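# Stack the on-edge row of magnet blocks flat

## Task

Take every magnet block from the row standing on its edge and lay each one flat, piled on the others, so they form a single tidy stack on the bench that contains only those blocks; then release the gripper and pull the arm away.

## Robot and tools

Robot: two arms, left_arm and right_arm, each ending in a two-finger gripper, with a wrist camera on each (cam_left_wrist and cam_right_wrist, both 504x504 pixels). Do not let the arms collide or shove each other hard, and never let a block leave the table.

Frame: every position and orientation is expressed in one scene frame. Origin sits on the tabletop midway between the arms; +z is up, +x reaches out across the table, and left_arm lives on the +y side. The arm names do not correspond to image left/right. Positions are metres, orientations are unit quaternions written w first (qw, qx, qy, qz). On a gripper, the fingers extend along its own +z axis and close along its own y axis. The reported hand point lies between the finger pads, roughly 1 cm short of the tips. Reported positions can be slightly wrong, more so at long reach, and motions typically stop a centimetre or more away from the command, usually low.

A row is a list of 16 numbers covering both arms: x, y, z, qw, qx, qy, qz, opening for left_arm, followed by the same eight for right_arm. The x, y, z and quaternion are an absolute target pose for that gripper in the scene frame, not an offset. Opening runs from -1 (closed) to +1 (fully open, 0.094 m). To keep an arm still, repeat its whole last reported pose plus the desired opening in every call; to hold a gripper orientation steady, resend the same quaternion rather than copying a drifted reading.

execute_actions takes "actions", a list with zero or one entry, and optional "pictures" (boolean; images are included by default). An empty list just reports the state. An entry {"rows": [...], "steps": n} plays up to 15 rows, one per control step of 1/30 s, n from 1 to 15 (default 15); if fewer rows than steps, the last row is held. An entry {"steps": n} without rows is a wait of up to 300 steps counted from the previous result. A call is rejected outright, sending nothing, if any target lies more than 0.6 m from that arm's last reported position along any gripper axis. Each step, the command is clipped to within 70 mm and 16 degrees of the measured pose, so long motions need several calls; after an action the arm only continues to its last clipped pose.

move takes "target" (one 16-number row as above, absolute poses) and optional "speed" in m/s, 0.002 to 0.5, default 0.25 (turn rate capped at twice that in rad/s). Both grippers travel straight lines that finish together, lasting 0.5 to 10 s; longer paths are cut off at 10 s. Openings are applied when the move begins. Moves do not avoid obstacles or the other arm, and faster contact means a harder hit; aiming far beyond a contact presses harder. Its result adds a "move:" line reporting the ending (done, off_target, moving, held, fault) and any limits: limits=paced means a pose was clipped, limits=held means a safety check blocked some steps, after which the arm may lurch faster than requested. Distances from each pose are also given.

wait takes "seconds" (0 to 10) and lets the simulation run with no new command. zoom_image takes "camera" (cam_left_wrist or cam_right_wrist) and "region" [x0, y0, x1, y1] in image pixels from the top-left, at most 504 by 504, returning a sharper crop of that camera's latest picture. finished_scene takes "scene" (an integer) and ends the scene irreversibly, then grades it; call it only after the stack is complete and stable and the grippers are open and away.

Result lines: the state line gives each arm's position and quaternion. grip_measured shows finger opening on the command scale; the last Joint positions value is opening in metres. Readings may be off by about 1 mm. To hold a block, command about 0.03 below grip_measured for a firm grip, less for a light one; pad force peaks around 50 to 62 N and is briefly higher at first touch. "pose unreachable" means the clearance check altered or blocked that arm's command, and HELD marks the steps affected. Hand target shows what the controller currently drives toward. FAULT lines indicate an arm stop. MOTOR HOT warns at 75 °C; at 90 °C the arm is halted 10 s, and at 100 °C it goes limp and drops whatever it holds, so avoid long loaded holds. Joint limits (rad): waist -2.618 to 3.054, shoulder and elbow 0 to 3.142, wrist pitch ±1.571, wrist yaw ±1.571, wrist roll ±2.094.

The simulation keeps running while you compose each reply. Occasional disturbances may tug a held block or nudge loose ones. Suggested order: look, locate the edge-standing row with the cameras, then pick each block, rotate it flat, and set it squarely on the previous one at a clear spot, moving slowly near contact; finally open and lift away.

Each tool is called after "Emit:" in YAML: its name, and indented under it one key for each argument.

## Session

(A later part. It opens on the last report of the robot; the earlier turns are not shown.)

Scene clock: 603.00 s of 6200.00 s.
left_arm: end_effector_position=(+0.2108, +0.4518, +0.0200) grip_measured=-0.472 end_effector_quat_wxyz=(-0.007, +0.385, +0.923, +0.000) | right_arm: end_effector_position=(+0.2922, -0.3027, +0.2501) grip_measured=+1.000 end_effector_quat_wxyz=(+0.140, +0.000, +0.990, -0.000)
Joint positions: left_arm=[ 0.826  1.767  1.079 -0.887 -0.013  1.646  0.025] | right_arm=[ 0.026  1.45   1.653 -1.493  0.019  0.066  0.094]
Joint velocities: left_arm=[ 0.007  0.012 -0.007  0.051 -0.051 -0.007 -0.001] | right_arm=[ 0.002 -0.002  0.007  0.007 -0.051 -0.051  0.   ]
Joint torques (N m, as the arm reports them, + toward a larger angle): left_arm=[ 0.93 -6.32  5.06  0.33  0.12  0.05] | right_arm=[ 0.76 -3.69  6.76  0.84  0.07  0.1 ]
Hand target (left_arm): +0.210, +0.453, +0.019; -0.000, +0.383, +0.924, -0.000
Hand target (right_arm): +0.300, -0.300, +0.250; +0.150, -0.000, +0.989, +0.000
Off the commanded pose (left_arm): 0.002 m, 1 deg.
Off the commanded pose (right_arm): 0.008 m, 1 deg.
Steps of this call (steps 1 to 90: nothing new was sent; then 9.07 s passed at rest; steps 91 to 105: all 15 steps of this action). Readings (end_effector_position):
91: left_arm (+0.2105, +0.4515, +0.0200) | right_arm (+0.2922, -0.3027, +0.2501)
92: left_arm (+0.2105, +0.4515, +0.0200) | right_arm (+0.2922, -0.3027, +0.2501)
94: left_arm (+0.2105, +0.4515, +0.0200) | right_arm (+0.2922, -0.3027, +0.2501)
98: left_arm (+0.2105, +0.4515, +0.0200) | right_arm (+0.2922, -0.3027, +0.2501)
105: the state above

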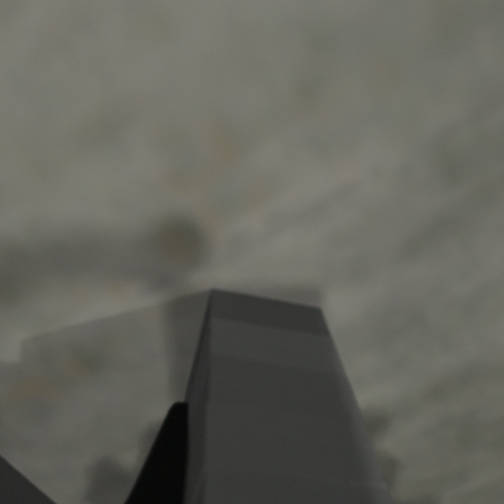

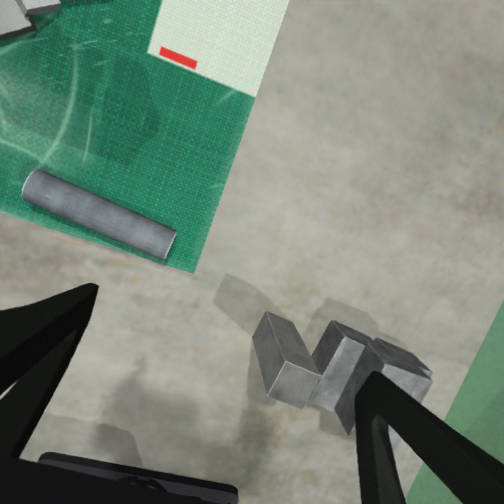

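Emit:
execute_actions:
  actions:
    - {"rows":[[0.2105,0.453,0.019,0,0.3827,0.9239,0,-0.50, 0.3,-0.3,0.25,0.15,0,0.989,0,1],[0.2105,0.453,0.019,0,0.3827,0.9239,0,-0.50, 0.3,-0.3,0.25,0.15,0,0.989,0,1],[0.2105,0.453,0.019,0,0.3827,0.9239,0,-0.50, 0.3,-0.3,0.25,0.15,0,0.989,0,1],[0.2105,0.453,0.019,0,0.3827,0.9239,0,-0.50, 0.3,-0.3,0.25,0.15,0,0.989,0,1],[0.2105,0.453,0.019,0,0.3827,0.9239,0,-0.50, 0.3,-0.3,0.25,0.15,0,0.989,0,1],[0.2105,0.453,0.019,0,0.3827,0.9239,0,-0.50, 0.3,-0.3,0.25,0.15,0,0.989,0,1]],"steps":6}
  pictures: false

Emit:
execute_actions:
  actions:
    - {"rows":[[0.2105,0.453,0.019,0,0.3827,0.9239,0,-0.47, 0.3,-0.3,0.25,0.15,0,0.989,0,1],[0.2105,0.453,0.019,0,0.3827,0.9239,0,-0.45, 0.3,-0.3,0.25,0.15,0,0.989,0,1],[0.2105,0.453,0.019,0,0.3827,0.9239,0,-0.42, 0.3,-0.3,0.25,0.15,0,0.989,0,1],[0.2105,0.453,0.019,0,0.3827,0.9239,0,-0.36, 0.3,-0.3,0.25,0.15,0,0.989,0,1],[0.2105,0.453,0.019,0,0.3827,0.9239,0,-0.28, 0.3,-0.3,0.25,0.15,0,0.989,0,1],[0.2105,0.453,0.019,0,0.3827,0.9239,0,-0.20, 0.3,-0.3,0.25,0.15,0,0.989,0,1]],"steps":10}
  pictures: false

Emit:
move:
  target: [0.228,0.4335,0.019,0,0.3827,0.9239,0,-0.20, 0.3,-0.3,0.25,0.15,0,0.989,0,1]
  speed: 0.03

Scene clock: 608.60 s of 6200.00 s.
left_arm: end_effector_position=(+0.2108, +0.4518, +0.0200) grip_measured=-0.473 end_effector_quat_wxyz=(-0.007, +0.385, +0.923, +0.000) | right_arm: end_effector_position=(+0.2922, -0.3027, +0.2501) grip_measured=+1.000 end_effector_quat_wxyz=(+0.140, +0.000, +0.990, -0.000)
Joint positions: left_arm=[ 0.826  1.767  1.079 -0.887 -0.013  1.646  0.025] | right_arm=[ 0.026  1.45   1.653 -1.493  0.019  0.066  0.094]
Joint velocities: left_arm=[-0.012  0.012 -0.002  0.022 -0.007 -0.007  0.   ] | right_arm=[-0.012  0.007 -0.022 -0.066  0.051  0.037  0.   ]
Joint torques (N m, as the arm reports them, + toward a larger angle): left_arm=[ 0.94 -6.32  5.1   0.31  0.13  0.02] | right_arm=[ 0.78 -3.71  6.63  0.87  0.09  0.09]
Hand target (left_arm): +0.210, +0.453, +0.019; -0.000, +0.383, +0.924, -0.000
Hand target (right_arm): +0.300, -0.300, +0.250; +0.150, -0.000, +0.989, +0.000
Off the commanded pose (left_arm): 0.002 m, 1 deg.
Off the commanded pose (right_arm): 0.008 m, 1 deg.
Steps of this call (steps 1 to 90: nothing new was sent; then 2.40 s passed at rest; steps 91 to 96: all 6 steps of this action). Readings (end_effector_position):
91: left_arm (+0.2108, +0.4518, +0.0200) | right_arm (+0.2922, -0.3027, +0.2501)
92: left_arm (+0.2108, +0.4518, +0.0200) | right_arm (+0.2922, -0.3027, +0.2501)
94: left_arm (+0.2108, +0.4518, +0.0200) | right_arm (+0.2922, -0.3027, +0.2501)
96: the state above

Scene clock: 608.93 s of 6200.00 s.
left_arm: end_effector_position=(+0.2108, +0.4518, +0.0200) grip_measured=-0.202 end_effector_quat_wxyz=(-0.007, +0.385, +0.923, +0.000) | right_arm: end_effector_position=(+0.2922, -0.3027, +0.2501) grip_measured=+1.000 end_effector_quat_wxyz=(+0.140, +0.000, +0.990, -0.000)
Joint positions: left_arm=[ 0.826  1.767  1.079 -0.887 -0.013  1.646  0.037] | right_arm=[ 0.026  1.45   1.653 -1.493  0.019  0.066  0.094]
Joint velocities: left_arm=[-0.002 -0.002 -0.002  0.007  0.007 -0.081  0.001] | right_arm=[ 0.007 -0.002  0.002 -0.037 -0.007 -0.022  0.   ]
Joint torques (N m, as the arm reports them, + toward a larger angle): left_arm=[ 1.   -6.25  5.17  0.31  0.12  0.01] | right_arm=[ 0.76 -3.74  6.67  0.87  0.05  0.11]
Hand target (left_arm): +0.210, +0.453, +0.019; -0.000, +0.383, +0.924, -0.000
Hand target (right_arm): +0.300, -0.300, +0.250; +0.150, -0.000, +0.989, +0.000
Off the commanded pose (left_arm): 0.002 m, 1 deg.
Off the commanded pose (right_arm): 0.008 m, 1 deg.
Steps of this call (steps 1 to 10: all 10 steps of this action). Readings (end_effector_position):
1: left_arm (+0.2108, +0.4518, +0.0200) | right_arm (+0.2922, -0.3027, +0.2501)
2: left_arm (+0.2108, +0.4518, +0.0200) | right_arm (+0.2922, -0.3027, +0.2501)
4: left_arm (+0.2108, +0.4518, +0.0200) | right_arm (+0.2922, -0.3027, +0.2501)
8: left_arm (+0.2108, +0.4518, +0.0200) | right_arm (+0.2922, -0.3027, +0.2501)
10: the state above

Scene clock: 610.30 s of 6200.00 s.
left_arm: end_effector_position=(+0.2231, +0.4362, +0.0177) grip_measured=-0.202 end_effector_quat_wxyz=(-0.009, +0.382, +0.924, -0.004) | right_arm: end_effector_position=(+0.2922, -0.3027, +0.2501) grip_measured=+1.000 end_effector_quat_wxyz=(+0.140, +0.000, +0.990, -0.000)
Joint positions: left_arm=[ 0.76   1.767  1.068 -0.886 -0.013  1.573  0.037] | right_arm=[ 0.026  1.45   1.653 -1.493  0.019  0.066  0.094]
Joint velocities: left_arm=[ 0.002 -0.007 -0.007  0.051  0.022  0.022  0.001] | right_arm=[ 0.017  0.012  0.002 -0.007 -0.007 -0.037  0.   ]
Joint torques (N m, as the arm reports them, + toward a larger angle): left_arm=[-1.06 -6.97  5.12  0.32  0.14 -0.13] | right_arm=[ 0.74 -3.75  6.82  0.85  0.07  0.1 ]
Hand target (left_arm): +0.228, +0.434, +0.019; -0.000, +0.383, +0.924, +0.000
Hand target (right_arm): +0.300, -0.300, +0.250; +0.150, -0.000, +0.989, +0.000
Off the commanded pose (left_arm): 0.006 m, 1 deg.
Off the commanded pose (right_arm): 0.008 m, 1 deg.
move: done

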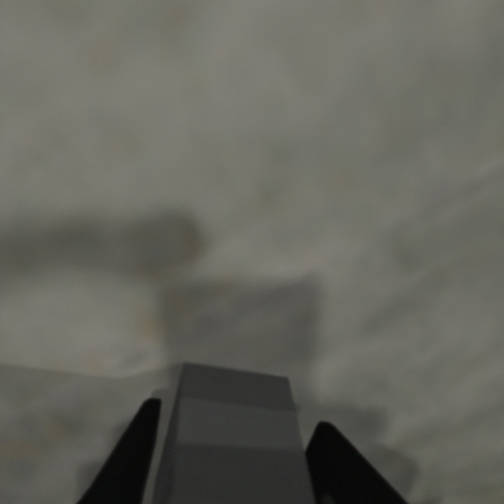

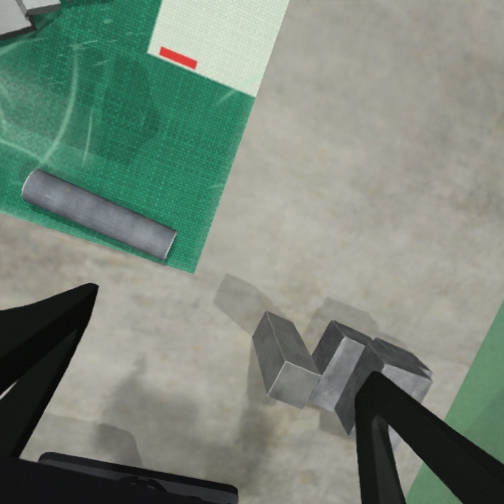

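Emit:
execute_actions:
  actions:
    - {"rows":[[0.226,0.4355,0.019,0,0.3827,0.9239,0,-0.30, 0.3,-0.3,0.25,0.15,0,0.989,0,1],[0.226,0.4355,0.019,0,0.3827,0.9239,0,-0.35, 0.3,-0.3,0.25,0.15,0,0.989,0,1],[0.226,0.4355,0.019,0,0.3827,0.9239,0,-0.38, 0.3,-0.3,0.25,0.15,0,0.989,0,1],[0.226,0.4355,0.019,0,0.3827,0.9239,0,-0.40, 0.3,-0.3,0.25,0.15,0,0.989,0,1],[0.226,0.4355,0.019,0,0.3827,0.9239,0,-0.42, 0.3,-0.3,0.25,0.15,0,0.989,0,1],[0.226,0.4355,0.019,0,0.3827,0.9239,0,-0.435, 0.3,-0.3,0.25,0.15,0,0.989,0,1],[0.226,0.4355,0.019,0,0.3827,0.9239,0,-0.45, 0.3,-0.3,0.25,0.15,0,0.989,0,1],[0.226,0.4355,0.019,0,0.3827,0.9239,0,-0.46, 0.3,-0.3,0.25,0.15,0,0.989,0,1],[0.226,0.4355,0.019,0,0.3827,0.9239,0,-0.47, 0.3,-0.3,0.25,0.15,0,0.989,0,1],[0.226,0.4355,0.019,0,0.3827,0.9239,0,-0.48, 0.3,-0.3,0.25,0.15,0,0.989,0,1],[0.226,0.4355,0.019,0,0.3827,0.9239,0,-0.49, 0.3,-0.3,0.25,0.15,0,0.989,0,1],[0.226,0.4355,0.019,0,0.3827,0.9239,0,-0.50, 0.3,-0.3,0.25,0.15,0,0.989,0,1]],"steps":15}
  pictures: false

Emit:
execute_actions:
  actions:
    - {"rows":[[0.226,0.4355,0.019,0,0.3827,0.9239,0,-0.50, 0.3,-0.3,0.25,0.15,0,0.989,0,1],[0.226,0.4355,0.019,0,0.3827,0.9239,0,-0.50, 0.3,-0.3,0.25,0.15,0,0.989,0,1],[0.226,0.4355,0.019,0,0.3827,0.9239,0,-0.50, 0.3,-0.3,0.25,0.15,0,0.989,0,1],[0.226,0.4355,0.019,0,0.3827,0.9239,0,-0.47, 0.3,-0.3,0.25,0.15,0,0.989,0,1],[0.226,0.4355,0.019,0,0.3827,0.9239,0,-0.45, 0.3,-0.3,0.25,0.15,0,0.989,0,1],[0.226,0.4355,0.019,0,0.3827,0.9239,0,-0.42, 0.3,-0.3,0.25,0.15,0,0.989,0,1],[0.226,0.4355,0.019,0,0.3827,0.9239,0,-0.36, 0.3,-0.3,0.25,0.15,0,0.989,0,1],[0.226,0.4355,0.019,0,0.3827,0.9239,0,-0.28, 0.3,-0.3,0.25,0.15,0,0.989,0,1],[0.226,0.4355,0.019,0,0.3827,0.9239,0,-0.20, 0.3,-0.3,0.25,0.15,0,0.989,0,1],[0.226,0.4355,0.019,0,0.3827,0.9239,0,-0.10, 0.3,-0.3,0.25,0.15,0,0.989,0,1]],"steps":13}

Scene clock: 627.87 s of 6200.00 s.
left_arm: end_effector_position=(+0.2245, +0.4377, +0.0176) grip_measured=-0.473 end_effector_quat_wxyz=(-0.007, +0.381, +0.925, +0.000) | right_arm: end_effector_position=(+0.2922, -0.3027, +0.2501) grip_measured=+1.000 end_effector_quat_wxyz=(+0.140, +0.000, +0.990, -0.000)
Joint positions: left_arm=[ 0.76   1.767  1.068 -0.877 -0.013  1.571  0.025] | right_arm=[ 0.026  1.45   1.653 -1.493  0.019  0.066  0.094]
Joint velocities: left_arm=[-0.022  0.017 -0.002 -0.022  0.022 -0.051  0.001] | right_arm=[-0.007 -0.017 -0.002 -0.022 -0.051 -0.081  0.   ]
Joint torques (N m, as the arm reports them, + toward a larger angle): left_arm=[-0.03 -7.05  5.08  0.26  0.12  0.01] | right_arm=[ 0.84 -3.69  6.73  0.86  0.07  0.1 ]
Hand target (left_arm): +0.226, +0.436, +0.019; -0.000, +0.383, +0.924, -0.000
Hand target (right_arm): +0.300, -0.300, +0.250; +0.150, -0.000, +0.989, +0.000
Off the commanded pose (left_arm): 0.003 m, 1 deg.
Off the commanded pose (right_arm): 0.008 m, 1 deg.
Steps of this call (steps 1 to 90: nothing new was sent; then 14.07 s passed at rest; steps 91 to 105: all 15 steps of this action). Readings (end_effector_position):
91: left_arm (+0.2231, +0.4362, +0.0177) | right_arm (+0.2922, -0.3027, +0.2501)
92: left_arm (+0.2231, +0.4362, +0.0177) | right_arm (+0.2922, -0.3027, +0.2501)
94: left_arm (+0.2235, +0.4366, +0.0176) | right_arm (+0.2922, -0.3027, +0.2501)
98: left_arm (+0.2245, +0.4376, +0.0176) | right_arm (+0.2922, -0.3027, +0.2501)
105: the state above

Scene clock: 628.30 s of 6200.00 s.
left_arm: end_effector_position=(+0.2245, +0.4377, +0.0176) grip_measured=-0.103 end_effector_quat_wxyz=(-0.007, +0.381, +0.925, +0.000) | right_arm: end_effector_position=(+0.2922, -0.3027, +0.2501) grip_measured=+1.000 end_effector_quat_wxyz=(+0.140, +0.000, +0.990, -0.000)
Joint positions: left_arm=[ 0.76   1.767  1.068 -0.877 -0.013  1.571  0.042] | right_arm=[ 0.026  1.45   1.653 -1.493  0.019  0.066  0.094]
Joint velocities: left_arm=[-0.012 -0.007  0.017  0.037  0.037  0.037  0.001] | right_arm=[ 0.012  0.007 -0.007 -0.022 -0.007 -0.081  0.   ]
Joint torques (N m, as the arm reports them, + toward a larger angle): left_arm=[-0.18 -6.96  5.13  0.24  0.11  0.02] | right_arm=[ 0.76 -3.66  6.75  0.87  0.07  0.11]
Hand target (left_arm): +0.226, +0.436, +0.019; -0.000, +0.383, +0.924, -0.000
Hand target (right_arm): +0.300, -0.300, +0.250; +0.150, -0.000, +0.989, +0.000
Off the commanded pose (left_arm): 0.003 m, 1 deg.
Off the commanded pose (right_arm): 0.008 m, 1 deg.
Steps of this call (steps 1 to 13: all 13 steps of this action). Readings (end_effector_position):
1: left_arm (+0.2245, +0.4377, +0.0176) | right_arm (+0.2922, -0.3027, +0.2501)
2: left_arm (+0.2245, +0.4377, +0.0176) | right_arm (+0.2922, -0.3027, +0.2501)
4: left_arm (+0.2245, +0.4377, +0.0176) | right_arm (+0.2922, -0.3027, +0.2501)
8: left_arm (+0.2245, +0.4377, +0.0176) | right_arm (+0.2922, -0.3027, +0.2501)
13: the state above

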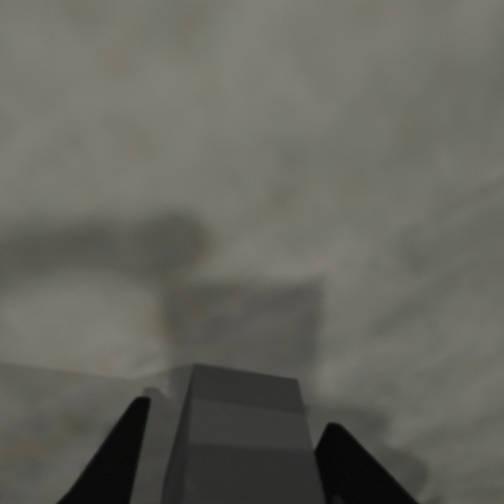

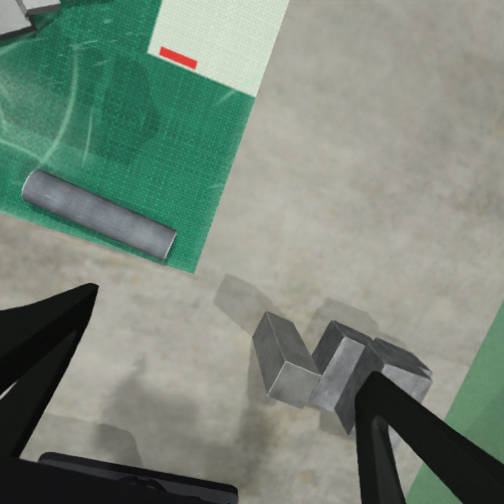

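Emit:
move:
  target: [0.2285,0.4395,0.066,0,0.3827,0.9239,0,0.10, 0.3,-0.3,0.25,0.15,0,0.989,0,1]
  speed: 0.04

Emit:
move:
  target: [0.2265,0.4385,0.043,0,0.3827,0.9239,0,0.0, 0.3,-0.3,0.25,0.15,0,0.989,0,1]
  speed: 0.02

Scene clock: 634.17 s of 6200.00 s.
left_arm: end_effector_position=(+0.2225, +0.4356, +0.0511) grip_measured=+0.098 end_effector_quat_wxyz=(-0.014, +0.381, +0.924, -0.016) | right_arm: end_effector_position=(+0.2922, -0.3027, +0.2501) grip_measured=+1.000 end_effector_quat_wxyz=(+0.140, +0.000, +0.990, -0.000)
Joint positions: left_arm=[ 0.76   1.739  1.178 -1.051 -0.013  1.571  0.052] | right_arm=[ 0.026  1.45   1.653 -1.493  0.019  0.066  0.094]
Joint velocities: left_arm=[-0.017  0.007  0.007 -0.007 -0.022  0.037  0.   ] | right_arm=[-0.027 -0.002  0.002  0.007  0.007  0.037  0.   ]
Joint torques (N m, as the arm reports them, + toward a larger angle): left_arm=[ 0.19 -8.7   8.03  0.01  0.12  0.04] | right_arm=[ 0.75 -3.72  6.76  0.86  0.05  0.08]
Hand target (left_arm): +0.228, +0.439, +0.066; -0.000, +0.383, +0.924, -0.000
Hand target (right_arm): +0.300, -0.300, +0.250; +0.150, -0.000, +0.989, +0.000
Off the commanded pose (left_arm): 0.017 m, 2 deg.
Off the commanded pose (right_arm): 0.008 m, 1 deg.
After step 90, 1.23 s passed at rest.
move: off_target (left_arm)

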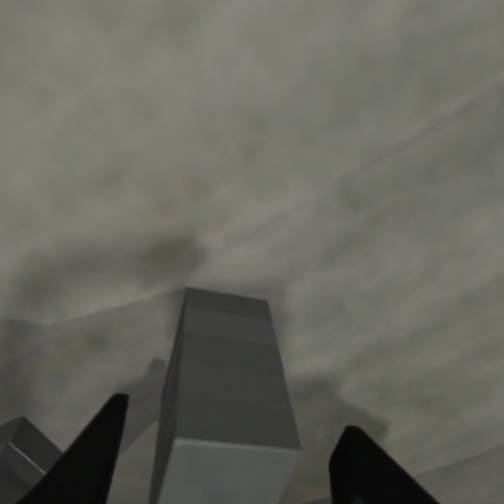

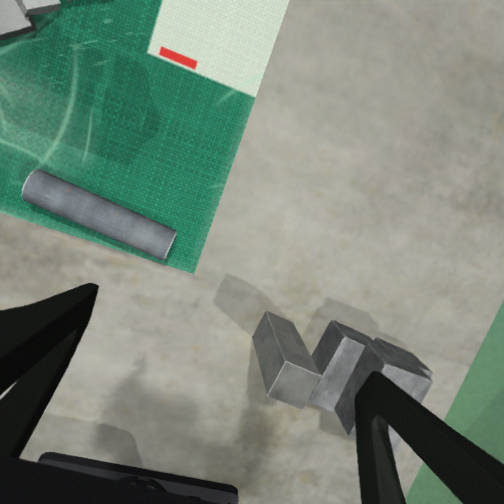

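Scene clock: 635.47 s of 6200.00 s.
left_arm: end_effector_position=(+0.2240, +0.4372, +0.0416) grip_measured=+0.002 end_effector_quat_wxyz=(-0.010, +0.382, +0.924, -0.006) | right_arm: end_effector_position=(+0.2922, -0.3027, +0.2501) grip_measured=+1.000 end_effector_quat_wxyz=(+0.140, +0.000, +0.990, -0.000)
Joint positions: left_arm=[ 0.76   1.739  1.139 -0.989 -0.013  1.573  0.047] | right_arm=[ 0.026  1.45   1.653 -1.493  0.019  0.066  0.094]
Joint velocities: left_arm=[ 0.007  0.002 -0.007  0.022 -0.022  0.022 -0.   ] | right_arm=[-0.017  0.007 -0.022  0.037 -0.007 -0.037  0.   ]
Joint torques (N m, as the arm reports them, + toward a larger angle): left_arm=[ 0.4  -7.03  5.22  0.34  0.1   0.04] | right_arm=[ 0.78 -3.66  6.78  0.86  0.07  0.07]
Hand target (left_arm): +0.226, +0.438, +0.043; +0.000, +0.382, +0.924, -0.000
Hand target (right_arm): +0.300, -0.300, +0.250; +0.150, -0.000, +0.989, +0.000
Off the commanded pose (left_arm): 0.003 m, 1 deg.
Off the commanded pose (right_arm): 0.008 m, 1 deg.
move: done

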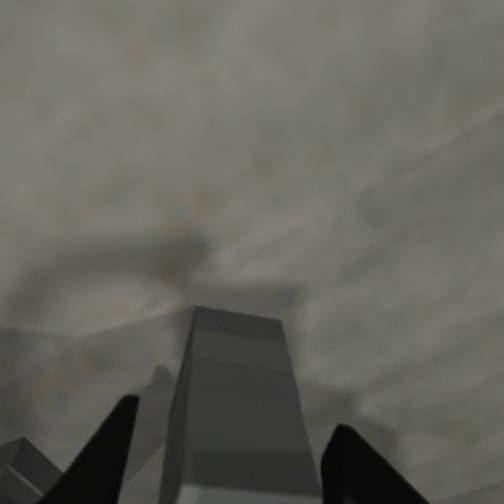

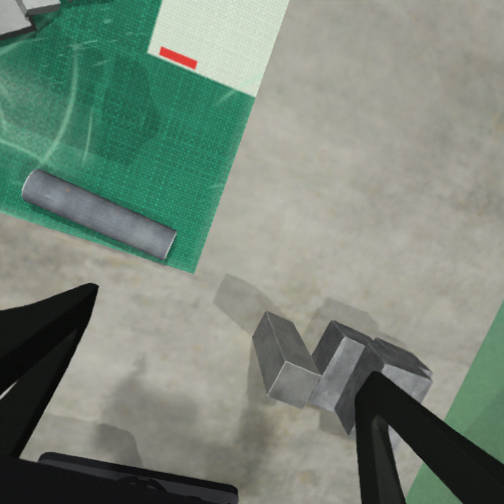

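Emit:
execute_actions:
  actions:
    - {"rows":[[0.2255,0.4375,0.042,0,0.3827,0.9239,0,-0.15, 0.3,-0.3,0.25,0.15,0,0.989,0,1],[0.2255,0.4375,0.042,0,0.3827,0.9239,0,-0.25, 0.3,-0.3,0.25,0.15,0,0.989,0,1],[0.2255,0.4375,0.042,0,0.3827,0.9239,0,-0.32, 0.3,-0.3,0.25,0.15,0,0.989,0,1],[0.2255,0.4375,0.042,0,0.3827,0.9239,0,-0.36, 0.3,-0.3,0.25,0.15,0,0.989,0,1],[0.2255,0.4375,0.042,0,0.3827,0.9239,0,-0.39, 0.3,-0.3,0.25,0.15,0,0.989,0,1],[0.2255,0.4375,0.042,0,0.3827,0.9239,0,-0.41, 0.3,-0.3,0.25,0.15,0,0.989,0,1],[0.2255,0.4375,0.042,0,0.3827,0.9239,0,-0.43, 0.3,-0.3,0.25,0.15,0,0.989,0,1],[0.2255,0.4375,0.042,0,0.3827,0.9239,0,-0.445, 0.3,-0.3,0.25,0.15,0,0.989,0,1],[0.2255,0.4375,0.042,0,0.3827,0.9239,0,-0.46, 0.3,-0.3,0.25,0.15,0,0.989,0,1],[0.2255,0.4375,0.042,0,0.3827,0.9239,0,-0.47, 0.3,-0.3,0.25,0.15,0,0.989,0,1],[0.2255,0.4375,0.042,0,0.3827,0.9239,0,-0.48, 0.3,-0.3,0.25,0.15,0,0.989,0,1],[0.2255,0.4375,0.042,0,0.3827,0.9239,0,-0.49, 0.3,-0.3,0.25,0.15,0,0.989,0,1],[0.2255,0.4375,0.042,0,0.3827,0.9239,0,-0.50, 0.3,-0.3,0.25,0.15,0,0.989,0,1]],"steps":15}
  pictures: false

Emit:
execute_actions:
  actions:
    - {"rows":[[0.2255,0.4375,0.042,0,0.3827,0.9239,0,-0.50, 0.3,-0.3,0.25,0.15,0,0.989,0,1],[0.2255,0.4375,0.042,0,0.3827,0.9239,0,-0.50, 0.3,-0.3,0.25,0.15,0,0.989,0,1],[0.2255,0.4375,0.042,0,0.3827,0.9239,0,-0.50, 0.3,-0.3,0.25,0.15,0,0.989,0,1],[0.2255,0.4375,0.042,0,0.3827,0.9239,0,-0.47, 0.3,-0.3,0.25,0.15,0,0.989,0,1],[0.2255,0.4375,0.042,0,0.3827,0.9239,0,-0.45, 0.3,-0.3,0.25,0.15,0,0.989,0,1],[0.2255,0.4375,0.042,0,0.3827,0.9239,0,-0.42, 0.3,-0.3,0.25,0.15,0,0.989,0,1],[0.2255,0.4375,0.042,0,0.3827,0.9239,0,-0.36, 0.3,-0.3,0.25,0.15,0,0.989,0,1],[0.2255,0.4375,0.042,0,0.3827,0.9239,0,-0.28, 0.3,-0.3,0.25,0.15,0,0.989,0,1],[0.2255,0.4375,0.042,0,0.3827,0.9239,0,-0.20, 0.3,-0.3,0.25,0.15,0,0.989,0,1],[0.2255,0.4375,0.042,0,0.3827,0.9239,0,-0.10, 0.3,-0.3,0.25,0.15,0,0.989,0,1]],"steps":13}
  pictures: false

Emit:
move:
  target: [0.2075,0.4565,0.042,0,0.3827,0.9239,0,-0.10, 0.3,-0.3,0.25,0.15,0,0.989,0,1]
  speed: 0.03

Scene clock: 646.87 s of 6200.00 s.
left_arm: end_effector_position=(+0.2243, +0.4375, +0.0396) grip_measured=-0.473 end_effector_quat_wxyz=(-0.009, +0.382, +0.924, -0.004) | right_arm: end_effector_position=(+0.2922, -0.3027, +0.2501) grip_measured=+1.000 end_effector_quat_wxyz=(+0.140, +0.000, +0.990, -0.000)
Joint positions: left_arm=[ 0.76   1.739  1.131 -0.976 -0.013  1.574  0.025] | right_arm=[ 0.026  1.45   1.653 -1.493  0.019  0.066  0.094]
Joint velocities: left_arm=[ 0.002  0.012 -0.002 -0.037  0.007 -0.037  0.   ] | right_arm=[-0.002 -0.007  0.007  0.051 -0.022 -0.037  0.   ]
Joint torques (N m, as the arm reports them, + toward a larger angle): left_arm=[ 0.41 -7.23  5.26  0.29  0.13  0.03] | right_arm=[ 0.74 -3.67  6.73  0.85  0.07  0.1 ]
Hand target (left_arm): +0.226, +0.438, +0.042; +0.000, +0.383, +0.924, +0.000
Hand target (right_arm): +0.300, -0.300, +0.250; +0.150, -0.000, +0.989, +0.000
Off the commanded pose (left_arm): 0.003 m, 1 deg.
Off the commanded pose (right_arm): 0.008 m, 1 deg.
Steps of this call (steps 1 to 90: nothing new was sent; then 7.90 s passed at rest; steps 91 to 105: all 15 steps of this action). Readings (end_effector_position):
91: left_arm (+0.2245, +0.4376, +0.0413) | right_arm (+0.2922, -0.3027, +0.2501)
92: left_arm (+0.2244, +0.4375, +0.0409) | right_arm (+0.2922, -0.3027, +0.2501)
94: left_arm (+0.2235, +0.4367, +0.0399) | right_arm (+0.2922, -0.3027, +0.2501)
98: left_arm (+0.2240, +0.4372, +0.0396) | right_arm (+0.2922, -0.3027, +0.2501)
105: the state above

Scene clock: 647.30 s of 6200.00 s.
left_arm: end_effector_position=(+0.2243, +0.4375, +0.0396) grip_measured=-0.103 end_effector_quat_wxyz=(-0.009, +0.383, +0.924, -0.004) | right_arm: end_effector_position=(+0.2922, -0.3027, +0.2501) grip_measured=+1.000 end_effector_quat_wxyz=(+0.140, +0.000, +0.990, -0.000)
Joint positions: left_arm=[ 0.76   1.739  1.131 -0.976 -0.013  1.574  0.042] | right_arm=[ 0.026  1.45   1.653 -1.493  0.019  0.066  0.094]
Joint velocities: left_arm=[-0.002  0.012 -0.012  0.007 -0.022 -0.007  0.001] | right_arm=[-0.002 -0.007  0.007 -0.051  0.051 -0.022  0.   ]
Joint torques (N m, as the arm reports them, + toward a larger angle): left_arm=[ 0.41 -7.2   5.18  0.28  0.13  0.01] | right_arm=[ 0.7  -3.7   6.74  0.87  0.07  0.07]
Hand target (left_arm): +0.225, +0.438, +0.042; -0.000, +0.383, +0.924, -0.000
Hand target (right_arm): +0.300, -0.300, +0.250; +0.150, -0.000, +0.989, +0.000
Off the commanded pose (left_arm): 0.003 m, 1 deg.
Off the commanded pose (right_arm): 0.008 m, 1 deg.
Steps of this call (steps 1 to 13: all 13 steps of this action). Readings (end_effector_position):
1: left_arm (+0.2243, +0.4375, +0.0396) | right_arm (+0.2922, -0.3027, +0.2501)
2: left_arm (+0.2243, +0.4375, +0.0396) | right_arm (+0.2922, -0.3027, +0.2501)
4: left_arm (+0.2243, +0.4375, +0.0396) | right_arm (+0.2922, -0.3027, +0.2501)
8: left_arm (+0.2243, +0.4375, +0.0396) | right_arm (+0.2922, -0.3027, +0.2501)
13: the state above

Scene clock: 648.63 s of 6200.00 s.
left_arm: end_effector_position=(+0.2060, +0.4539, +0.0396) grip_measured=-0.102 end_effector_quat_wxyz=(-0.008, +0.383, +0.924, -0.005) | right_arm: end_effector_position=(+0.2922, -0.3027, +0.2501) grip_measured=+1.000 end_effector_quat_wxyz=(+0.140, +0.000, +0.990, -0.000)
Joint positions: left_arm=[ 0.843  1.739  1.131 -0.976 -0.013  1.658  0.042] | right_arm=[ 0.026  1.45   1.653 -1.493  0.019  0.066  0.094]
Joint velocities: left_arm=[ 0.007 -0.002 -0.002  0.037 -0.007  0.051 -0.   ] | right_arm=[ 0.012  0.002 -0.012 -0.007 -0.081 -0.007  0.   ]
Joint torques (N m, as the arm reports them, + toward a larger angle): left_arm=[ 0.94 -6.64  5.94  0.25  0.12  0.05] | right_arm=[ 0.81 -3.64  6.72  0.86  0.09  0.08]
Hand target (left_arm): +0.207, +0.456, +0.042; +0.000, +0.383, +0.924, -0.001
Hand target (right_arm): +0.300, -0.300, +0.250; +0.150, -0.000, +0.989, +0.000
Off the commanded pose (left_arm): 0.004 m, 1 deg.
Off the commanded pose (right_arm): 0.008 m, 1 deg.
move: done

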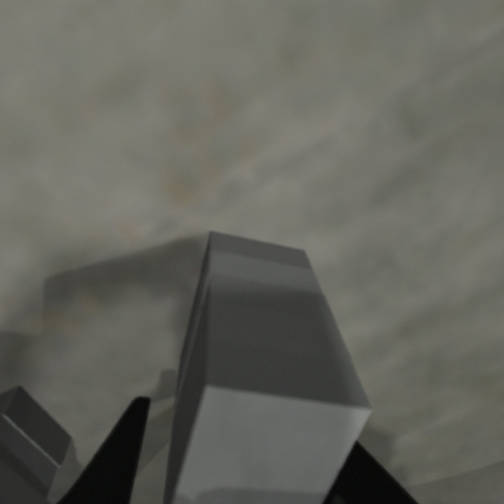

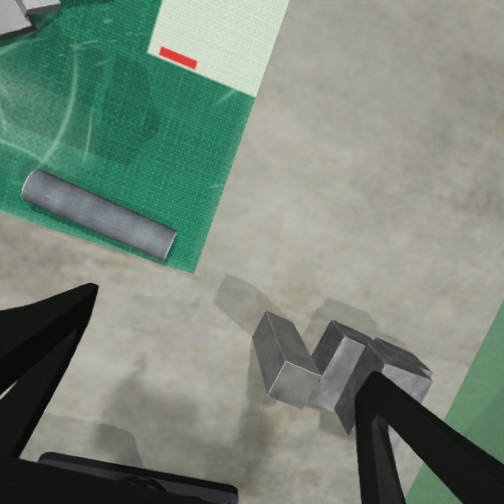

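Emit:
execute_actions:
  actions:
    - {"rows":[[0.2165,0.4575,0.041,0,0.3827,0.9239,0,-0.10, 0.3,-0.3,0.25,0.15,0,0.989,0,1],[0.2165,0.4575,0.041,0,0.3827,0.9239,0,-0.10, 0.3,-0.3,0.25,0.15,0,0.989,0,1],[0.2125,0.4505,0.041,0,0.3827,0.9239,0,-0.10, 0.3,-0.3,0.25,0.15,0,0.989,0,1],[0.2125,0.4505,0.041,0,0.3827,0.9239,0,-0.10, 0.3,-0.3,0.25,0.15,0,0.989,0,1],[0.2110,0.4520,0.041,0,0.3827,0.9239,0,-0.10, 0.3,-0.3,0.25,0.15,0,0.989,0,1]],"steps":12}

Scene clock: 664.93 s of 6200.00 s.
left_arm: end_effector_position=(+0.2055, +0.4533, +0.0377) grip_measured=-0.102 end_effector_quat_wxyz=(-0.009, +0.381, +0.924, -0.007) | right_arm: end_effector_position=(+0.2922, -0.3027, +0.2501) grip_measured=+1.000 end_effector_quat_wxyz=(+0.140, +0.000, +0.990, -0.000)
Joint positions: left_arm=[ 0.843  1.744  1.128 -0.974 -0.013  1.655  0.042] | right_arm=[ 0.026  1.45   1.653 -1.493  0.019  0.066  0.094]
Joint velocities: left_arm=[ 0.002 -0.007  0.007 -0.037  0.022 -0.022  0.   ] | right_arm=[ 0.002  0.012 -0.002 -0.037  0.051 -0.037  0.   ]
Joint torques (N m, as the arm reports them, + toward a larger angle): left_arm=[-0.96 -7.3   5.57  0.28  0.11 -0.07] | right_arm=[ 0.79 -3.7   6.74  0.85  0.05  0.09]
Hand target (left_arm): +0.211, +0.452, +0.041; -0.000, +0.383, +0.924, -0.000
Hand target (right_arm): +0.300, -0.300, +0.250; +0.150, -0.000, +0.989, +0.000
Off the commanded pose (left_arm): 0.007 m, 1 deg.
Off the commanded pose (right_arm): 0.008 m, 1 deg.
Steps of this call (steps 1 to 90: nothing new was sent; then 12.90 s passed at rest; steps 91 to 102: all 12 steps of this action). Readings (end_effector_position):
91: left_arm (+0.2059, +0.4538, +0.0391) | right_arm (+0.2922, -0.3027, +0.2501)
92: left_arm (+0.2058, +0.4536, +0.0384) | right_arm (+0.2922, -0.3027, +0.2501)
94: left_arm (+0.2053, +0.4531, +0.0377) | right_arm (+0.2922, -0.3027, +0.2501)
98: left_arm (+0.2055, +0.4533, +0.0377) | right_arm (+0.2922, -0.3027, +0.2501)
102: the state above

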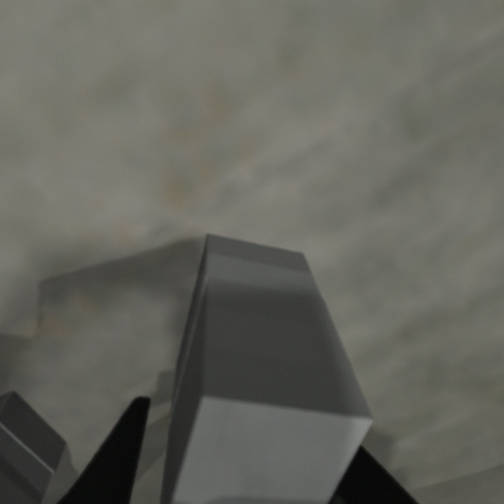

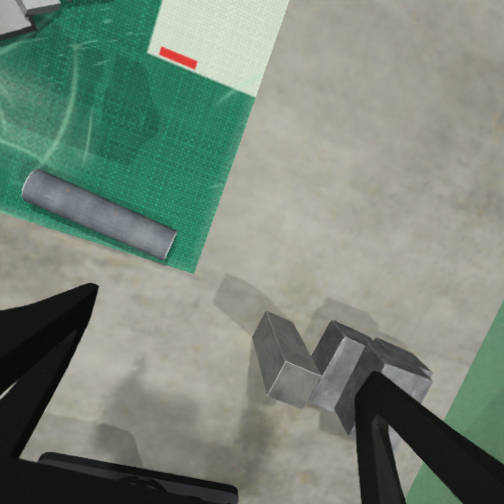

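Emit:
zoom_image:
  camera: "cam_left_wrist"
  region: [100,220,420,504]

Region (100, 220, 420, 504) of cam_left_wrist's 504x504 image, scaled by 1.575, with more detail than that image has; it fills the top 447 rows of this view, and the rest is white.

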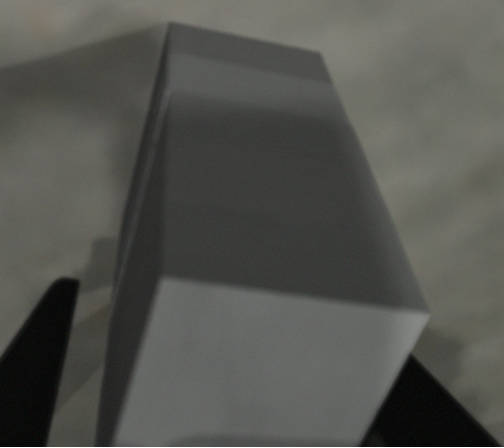

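Emit:
move:
  target: [0.2135,0.4525,0.105,0,0.3827,0.9239,0,0.2, 0.3,-0.3,0.25,0.15,0,0.989,0,1]
  speed: 0.05

Scene clock: 708.73 s of 6200.00 s.
left_arm: end_effector_position=(+0.2054, +0.4531, +0.0900) grip_measured=+0.198 end_effector_quat_wxyz=(-0.012, +0.379, +0.925, -0.017) | right_arm: end_effector_position=(+0.2922, -0.3027, +0.2501) grip_measured=+1.000 end_effector_quat_wxyz=(+0.140, +0.000, +0.990, -0.000)
Joint positions: left_arm=[ 0.843  1.709  1.301 -1.203 -0.013  1.651  0.056] | right_arm=[ 0.026  1.45   1.653 -1.493  0.019  0.066  0.094]
Joint velocities: left_arm=[ 0.012  0.007 -0.027 -0.022  0.037  0.037 -0.001] | right_arm=[ 0.007  0.002  0.002  0.007 -0.007 -0.051  0.   ]
Joint torques (N m, as the arm reports them, + toward a larger angle): left_arm=[-1.3  -8.59  8.22  0.02  0.12 -0.08] | right_arm=[ 0.74 -3.67  6.69  0.86  0.06  0.09]
Hand target (left_arm): +0.213, +0.452, +0.105; +0.000, +0.383, +0.924, +0.000
Hand target (right_arm): +0.300, -0.300, +0.250; +0.150, -0.000, +0.989, +0.000
Off the commanded pose (left_arm): 0.017 m, 2 deg.
Off the commanded pose (right_arm): 0.008 m, 1 deg.
After step 90, 38.97 s passed at rest.
move: off_target (left_arm)

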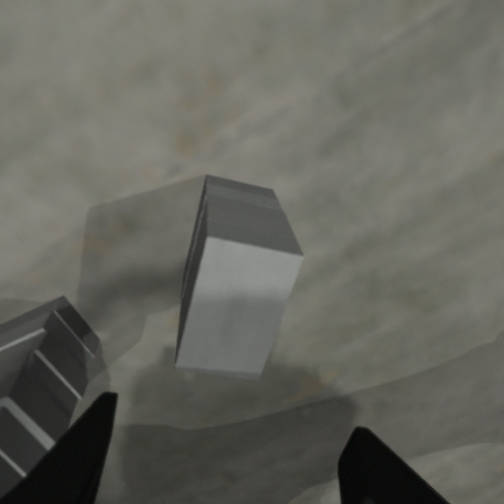

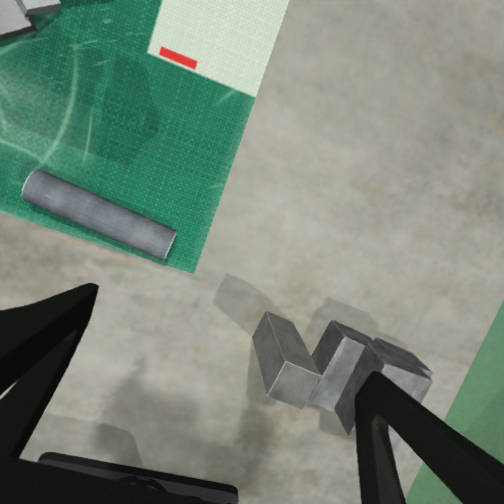

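Emit:
move:
  target: [0.218,0.445,0.105,0,-0.3827,0.9239,0,0.2, 0.3,-0.3,0.25,0.15,0,0.989,0,1]
  speed: 0.35

Emit:
zoom_image:
  camera: "cam_left_wrist"
  region: [130,180,370,420]

Scene clock: 716.77 s of 6200.00 s.
left_arm: end_effector_position=(+0.2122, +0.4448, +0.0901) grip_measured=+0.198 end_effector_quat_wxyz=(-0.022, -0.384, +0.923, -0.009) | right_arm: end_effector_position=(+0.2922, -0.3027, +0.2501) grip_measured=+1.000 end_effector_quat_wxyz=(+0.140, +0.000, +0.990, -0.000)
Joint positions: left_arm=[ 0.814  1.709  1.301 -1.211 -0.002  0.055  0.056] | right_arm=[ 0.026  1.45   1.653 -1.493  0.019  0.066  0.094]
Joint velocities: left_arm=[ 0.012 -0.007 -0.007  0.051 -0.066 -0.022 -0.001] | right_arm=[-0.007  0.017 -0.002  0.037 -0.037  0.037  0.   ]
Joint torques (N m, as the arm reports them, + toward a larger angle): left_arm=[-1.22 -9.16  7.32  0.08  0.01 -0.07] | right_arm=[ 0.74 -3.68  6.72  0.88  0.08  0.09]
Hand target (left_arm): +0.218, +0.445, +0.105; +0.000, -0.383, +0.924, -0.000
Hand target (right_arm): +0.300, -0.300, +0.250; +0.150, -0.000, +0.989, +0.000
Off the commanded pose (left_arm): 0.016 m, 3 deg.
Off the commanded pose (right_arm): 0.008 m, 1 deg.
After step 90, 2.13 s passed at rest.
move: off_target (left_arm)

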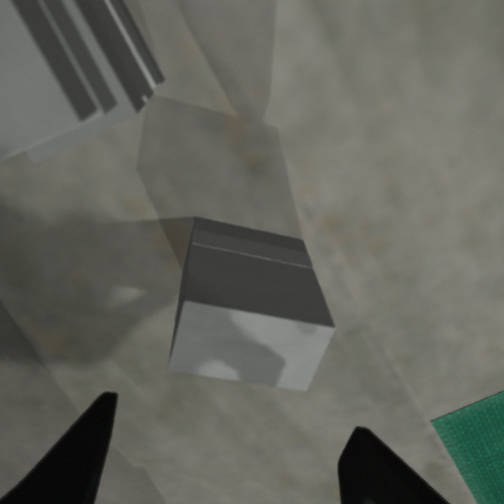

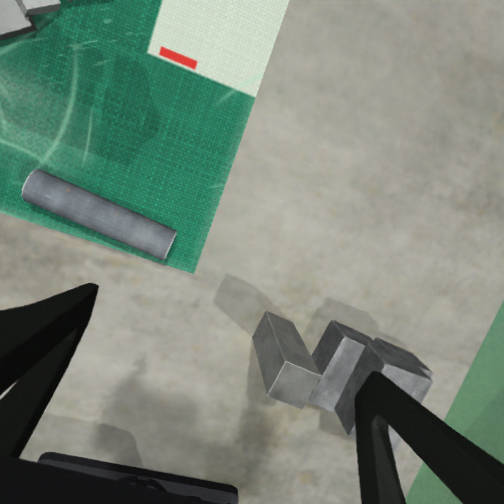

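Region (130, 180, 370, 420) of cam_left_wrist's 504x504 image, scaled by 2.100, with more detail than that image has.

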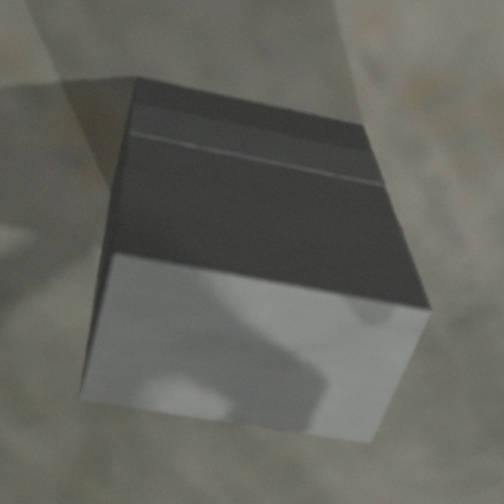

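Emit:
move:
  target: [0.24,0.30,0.24,0,-0.2,0.98,0,0.5, 0.3,-0.3,0.25,0.15,0,0.989,0,1]
  speed: 0.2

Scene clock: 722.07 s of 6200.00 s.
left_arm: end_effector_position=(+0.2395, +0.3016, +0.2312) grip_measured=+0.498 end_effector_quat_wxyz=(+0.078, -0.201, +0.977, +0.011) | right_arm: end_effector_position=(+0.2922, -0.3027, +0.2501) grip_measured=+1.000 end_effector_quat_wxyz=(+0.140, +0.000, +0.990, -0.000)
Joint positions: left_arm=[ 0.298  1.357  1.524 -1.582 -0.002 -0.078  0.07 ] | right_arm=[ 0.026  1.45   1.653 -1.493  0.019  0.066  0.094]
Joint velocities: left_arm=[-0.012  0.002  0.012  0.007  0.022 -0.051  0.   ] | right_arm=[ 0.002 -0.002  0.002  0.051  0.051 -0.022  0.   ]
Joint torques (N m, as the arm reports them, + toward a larger angle): left_arm=[-1.   -3.91  7.66  0.46 -0.04 -0.07] | right_arm=[ 0.72 -3.65  6.7   0.84  0.05  0.1 ]
Hand target (left_arm): +0.241, +0.300, +0.240; +0.092, -0.200, +0.975, +0.014
Hand target (right_arm): +0.300, -0.300, +0.250; +0.150, -0.000, +0.989, +0.000
Off the commanded pose (left_arm): 0.009 m, 9 deg.
Off the commanded pose (right_arm): 0.008 m, 1 deg.
joint sent to its limit (left arm) — the command would take joint 4 (wrist pitch) past its lower limit, so that joint was sent only as far as its limit.
After step 90, 0.77 s passed at rest.
move: off_target (left_arm)

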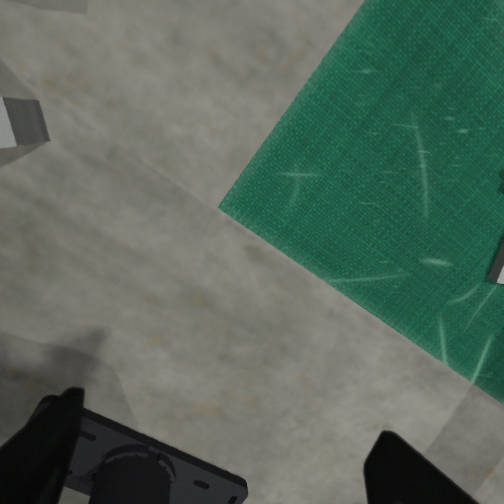

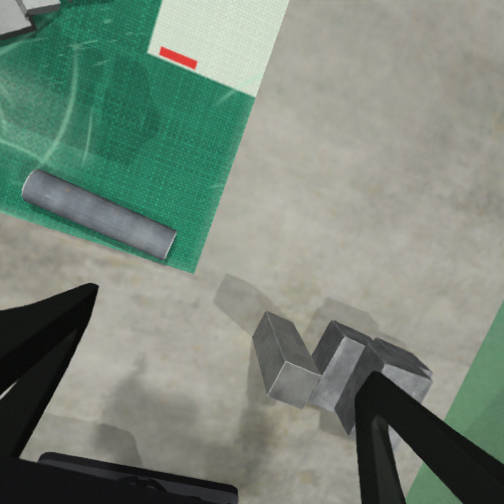

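The stack is still standing at the edge of the left camera's view, and the arm is well clear of it.

Emit:
finished_scene:
  scene: 2

The scene is finished: the task was done.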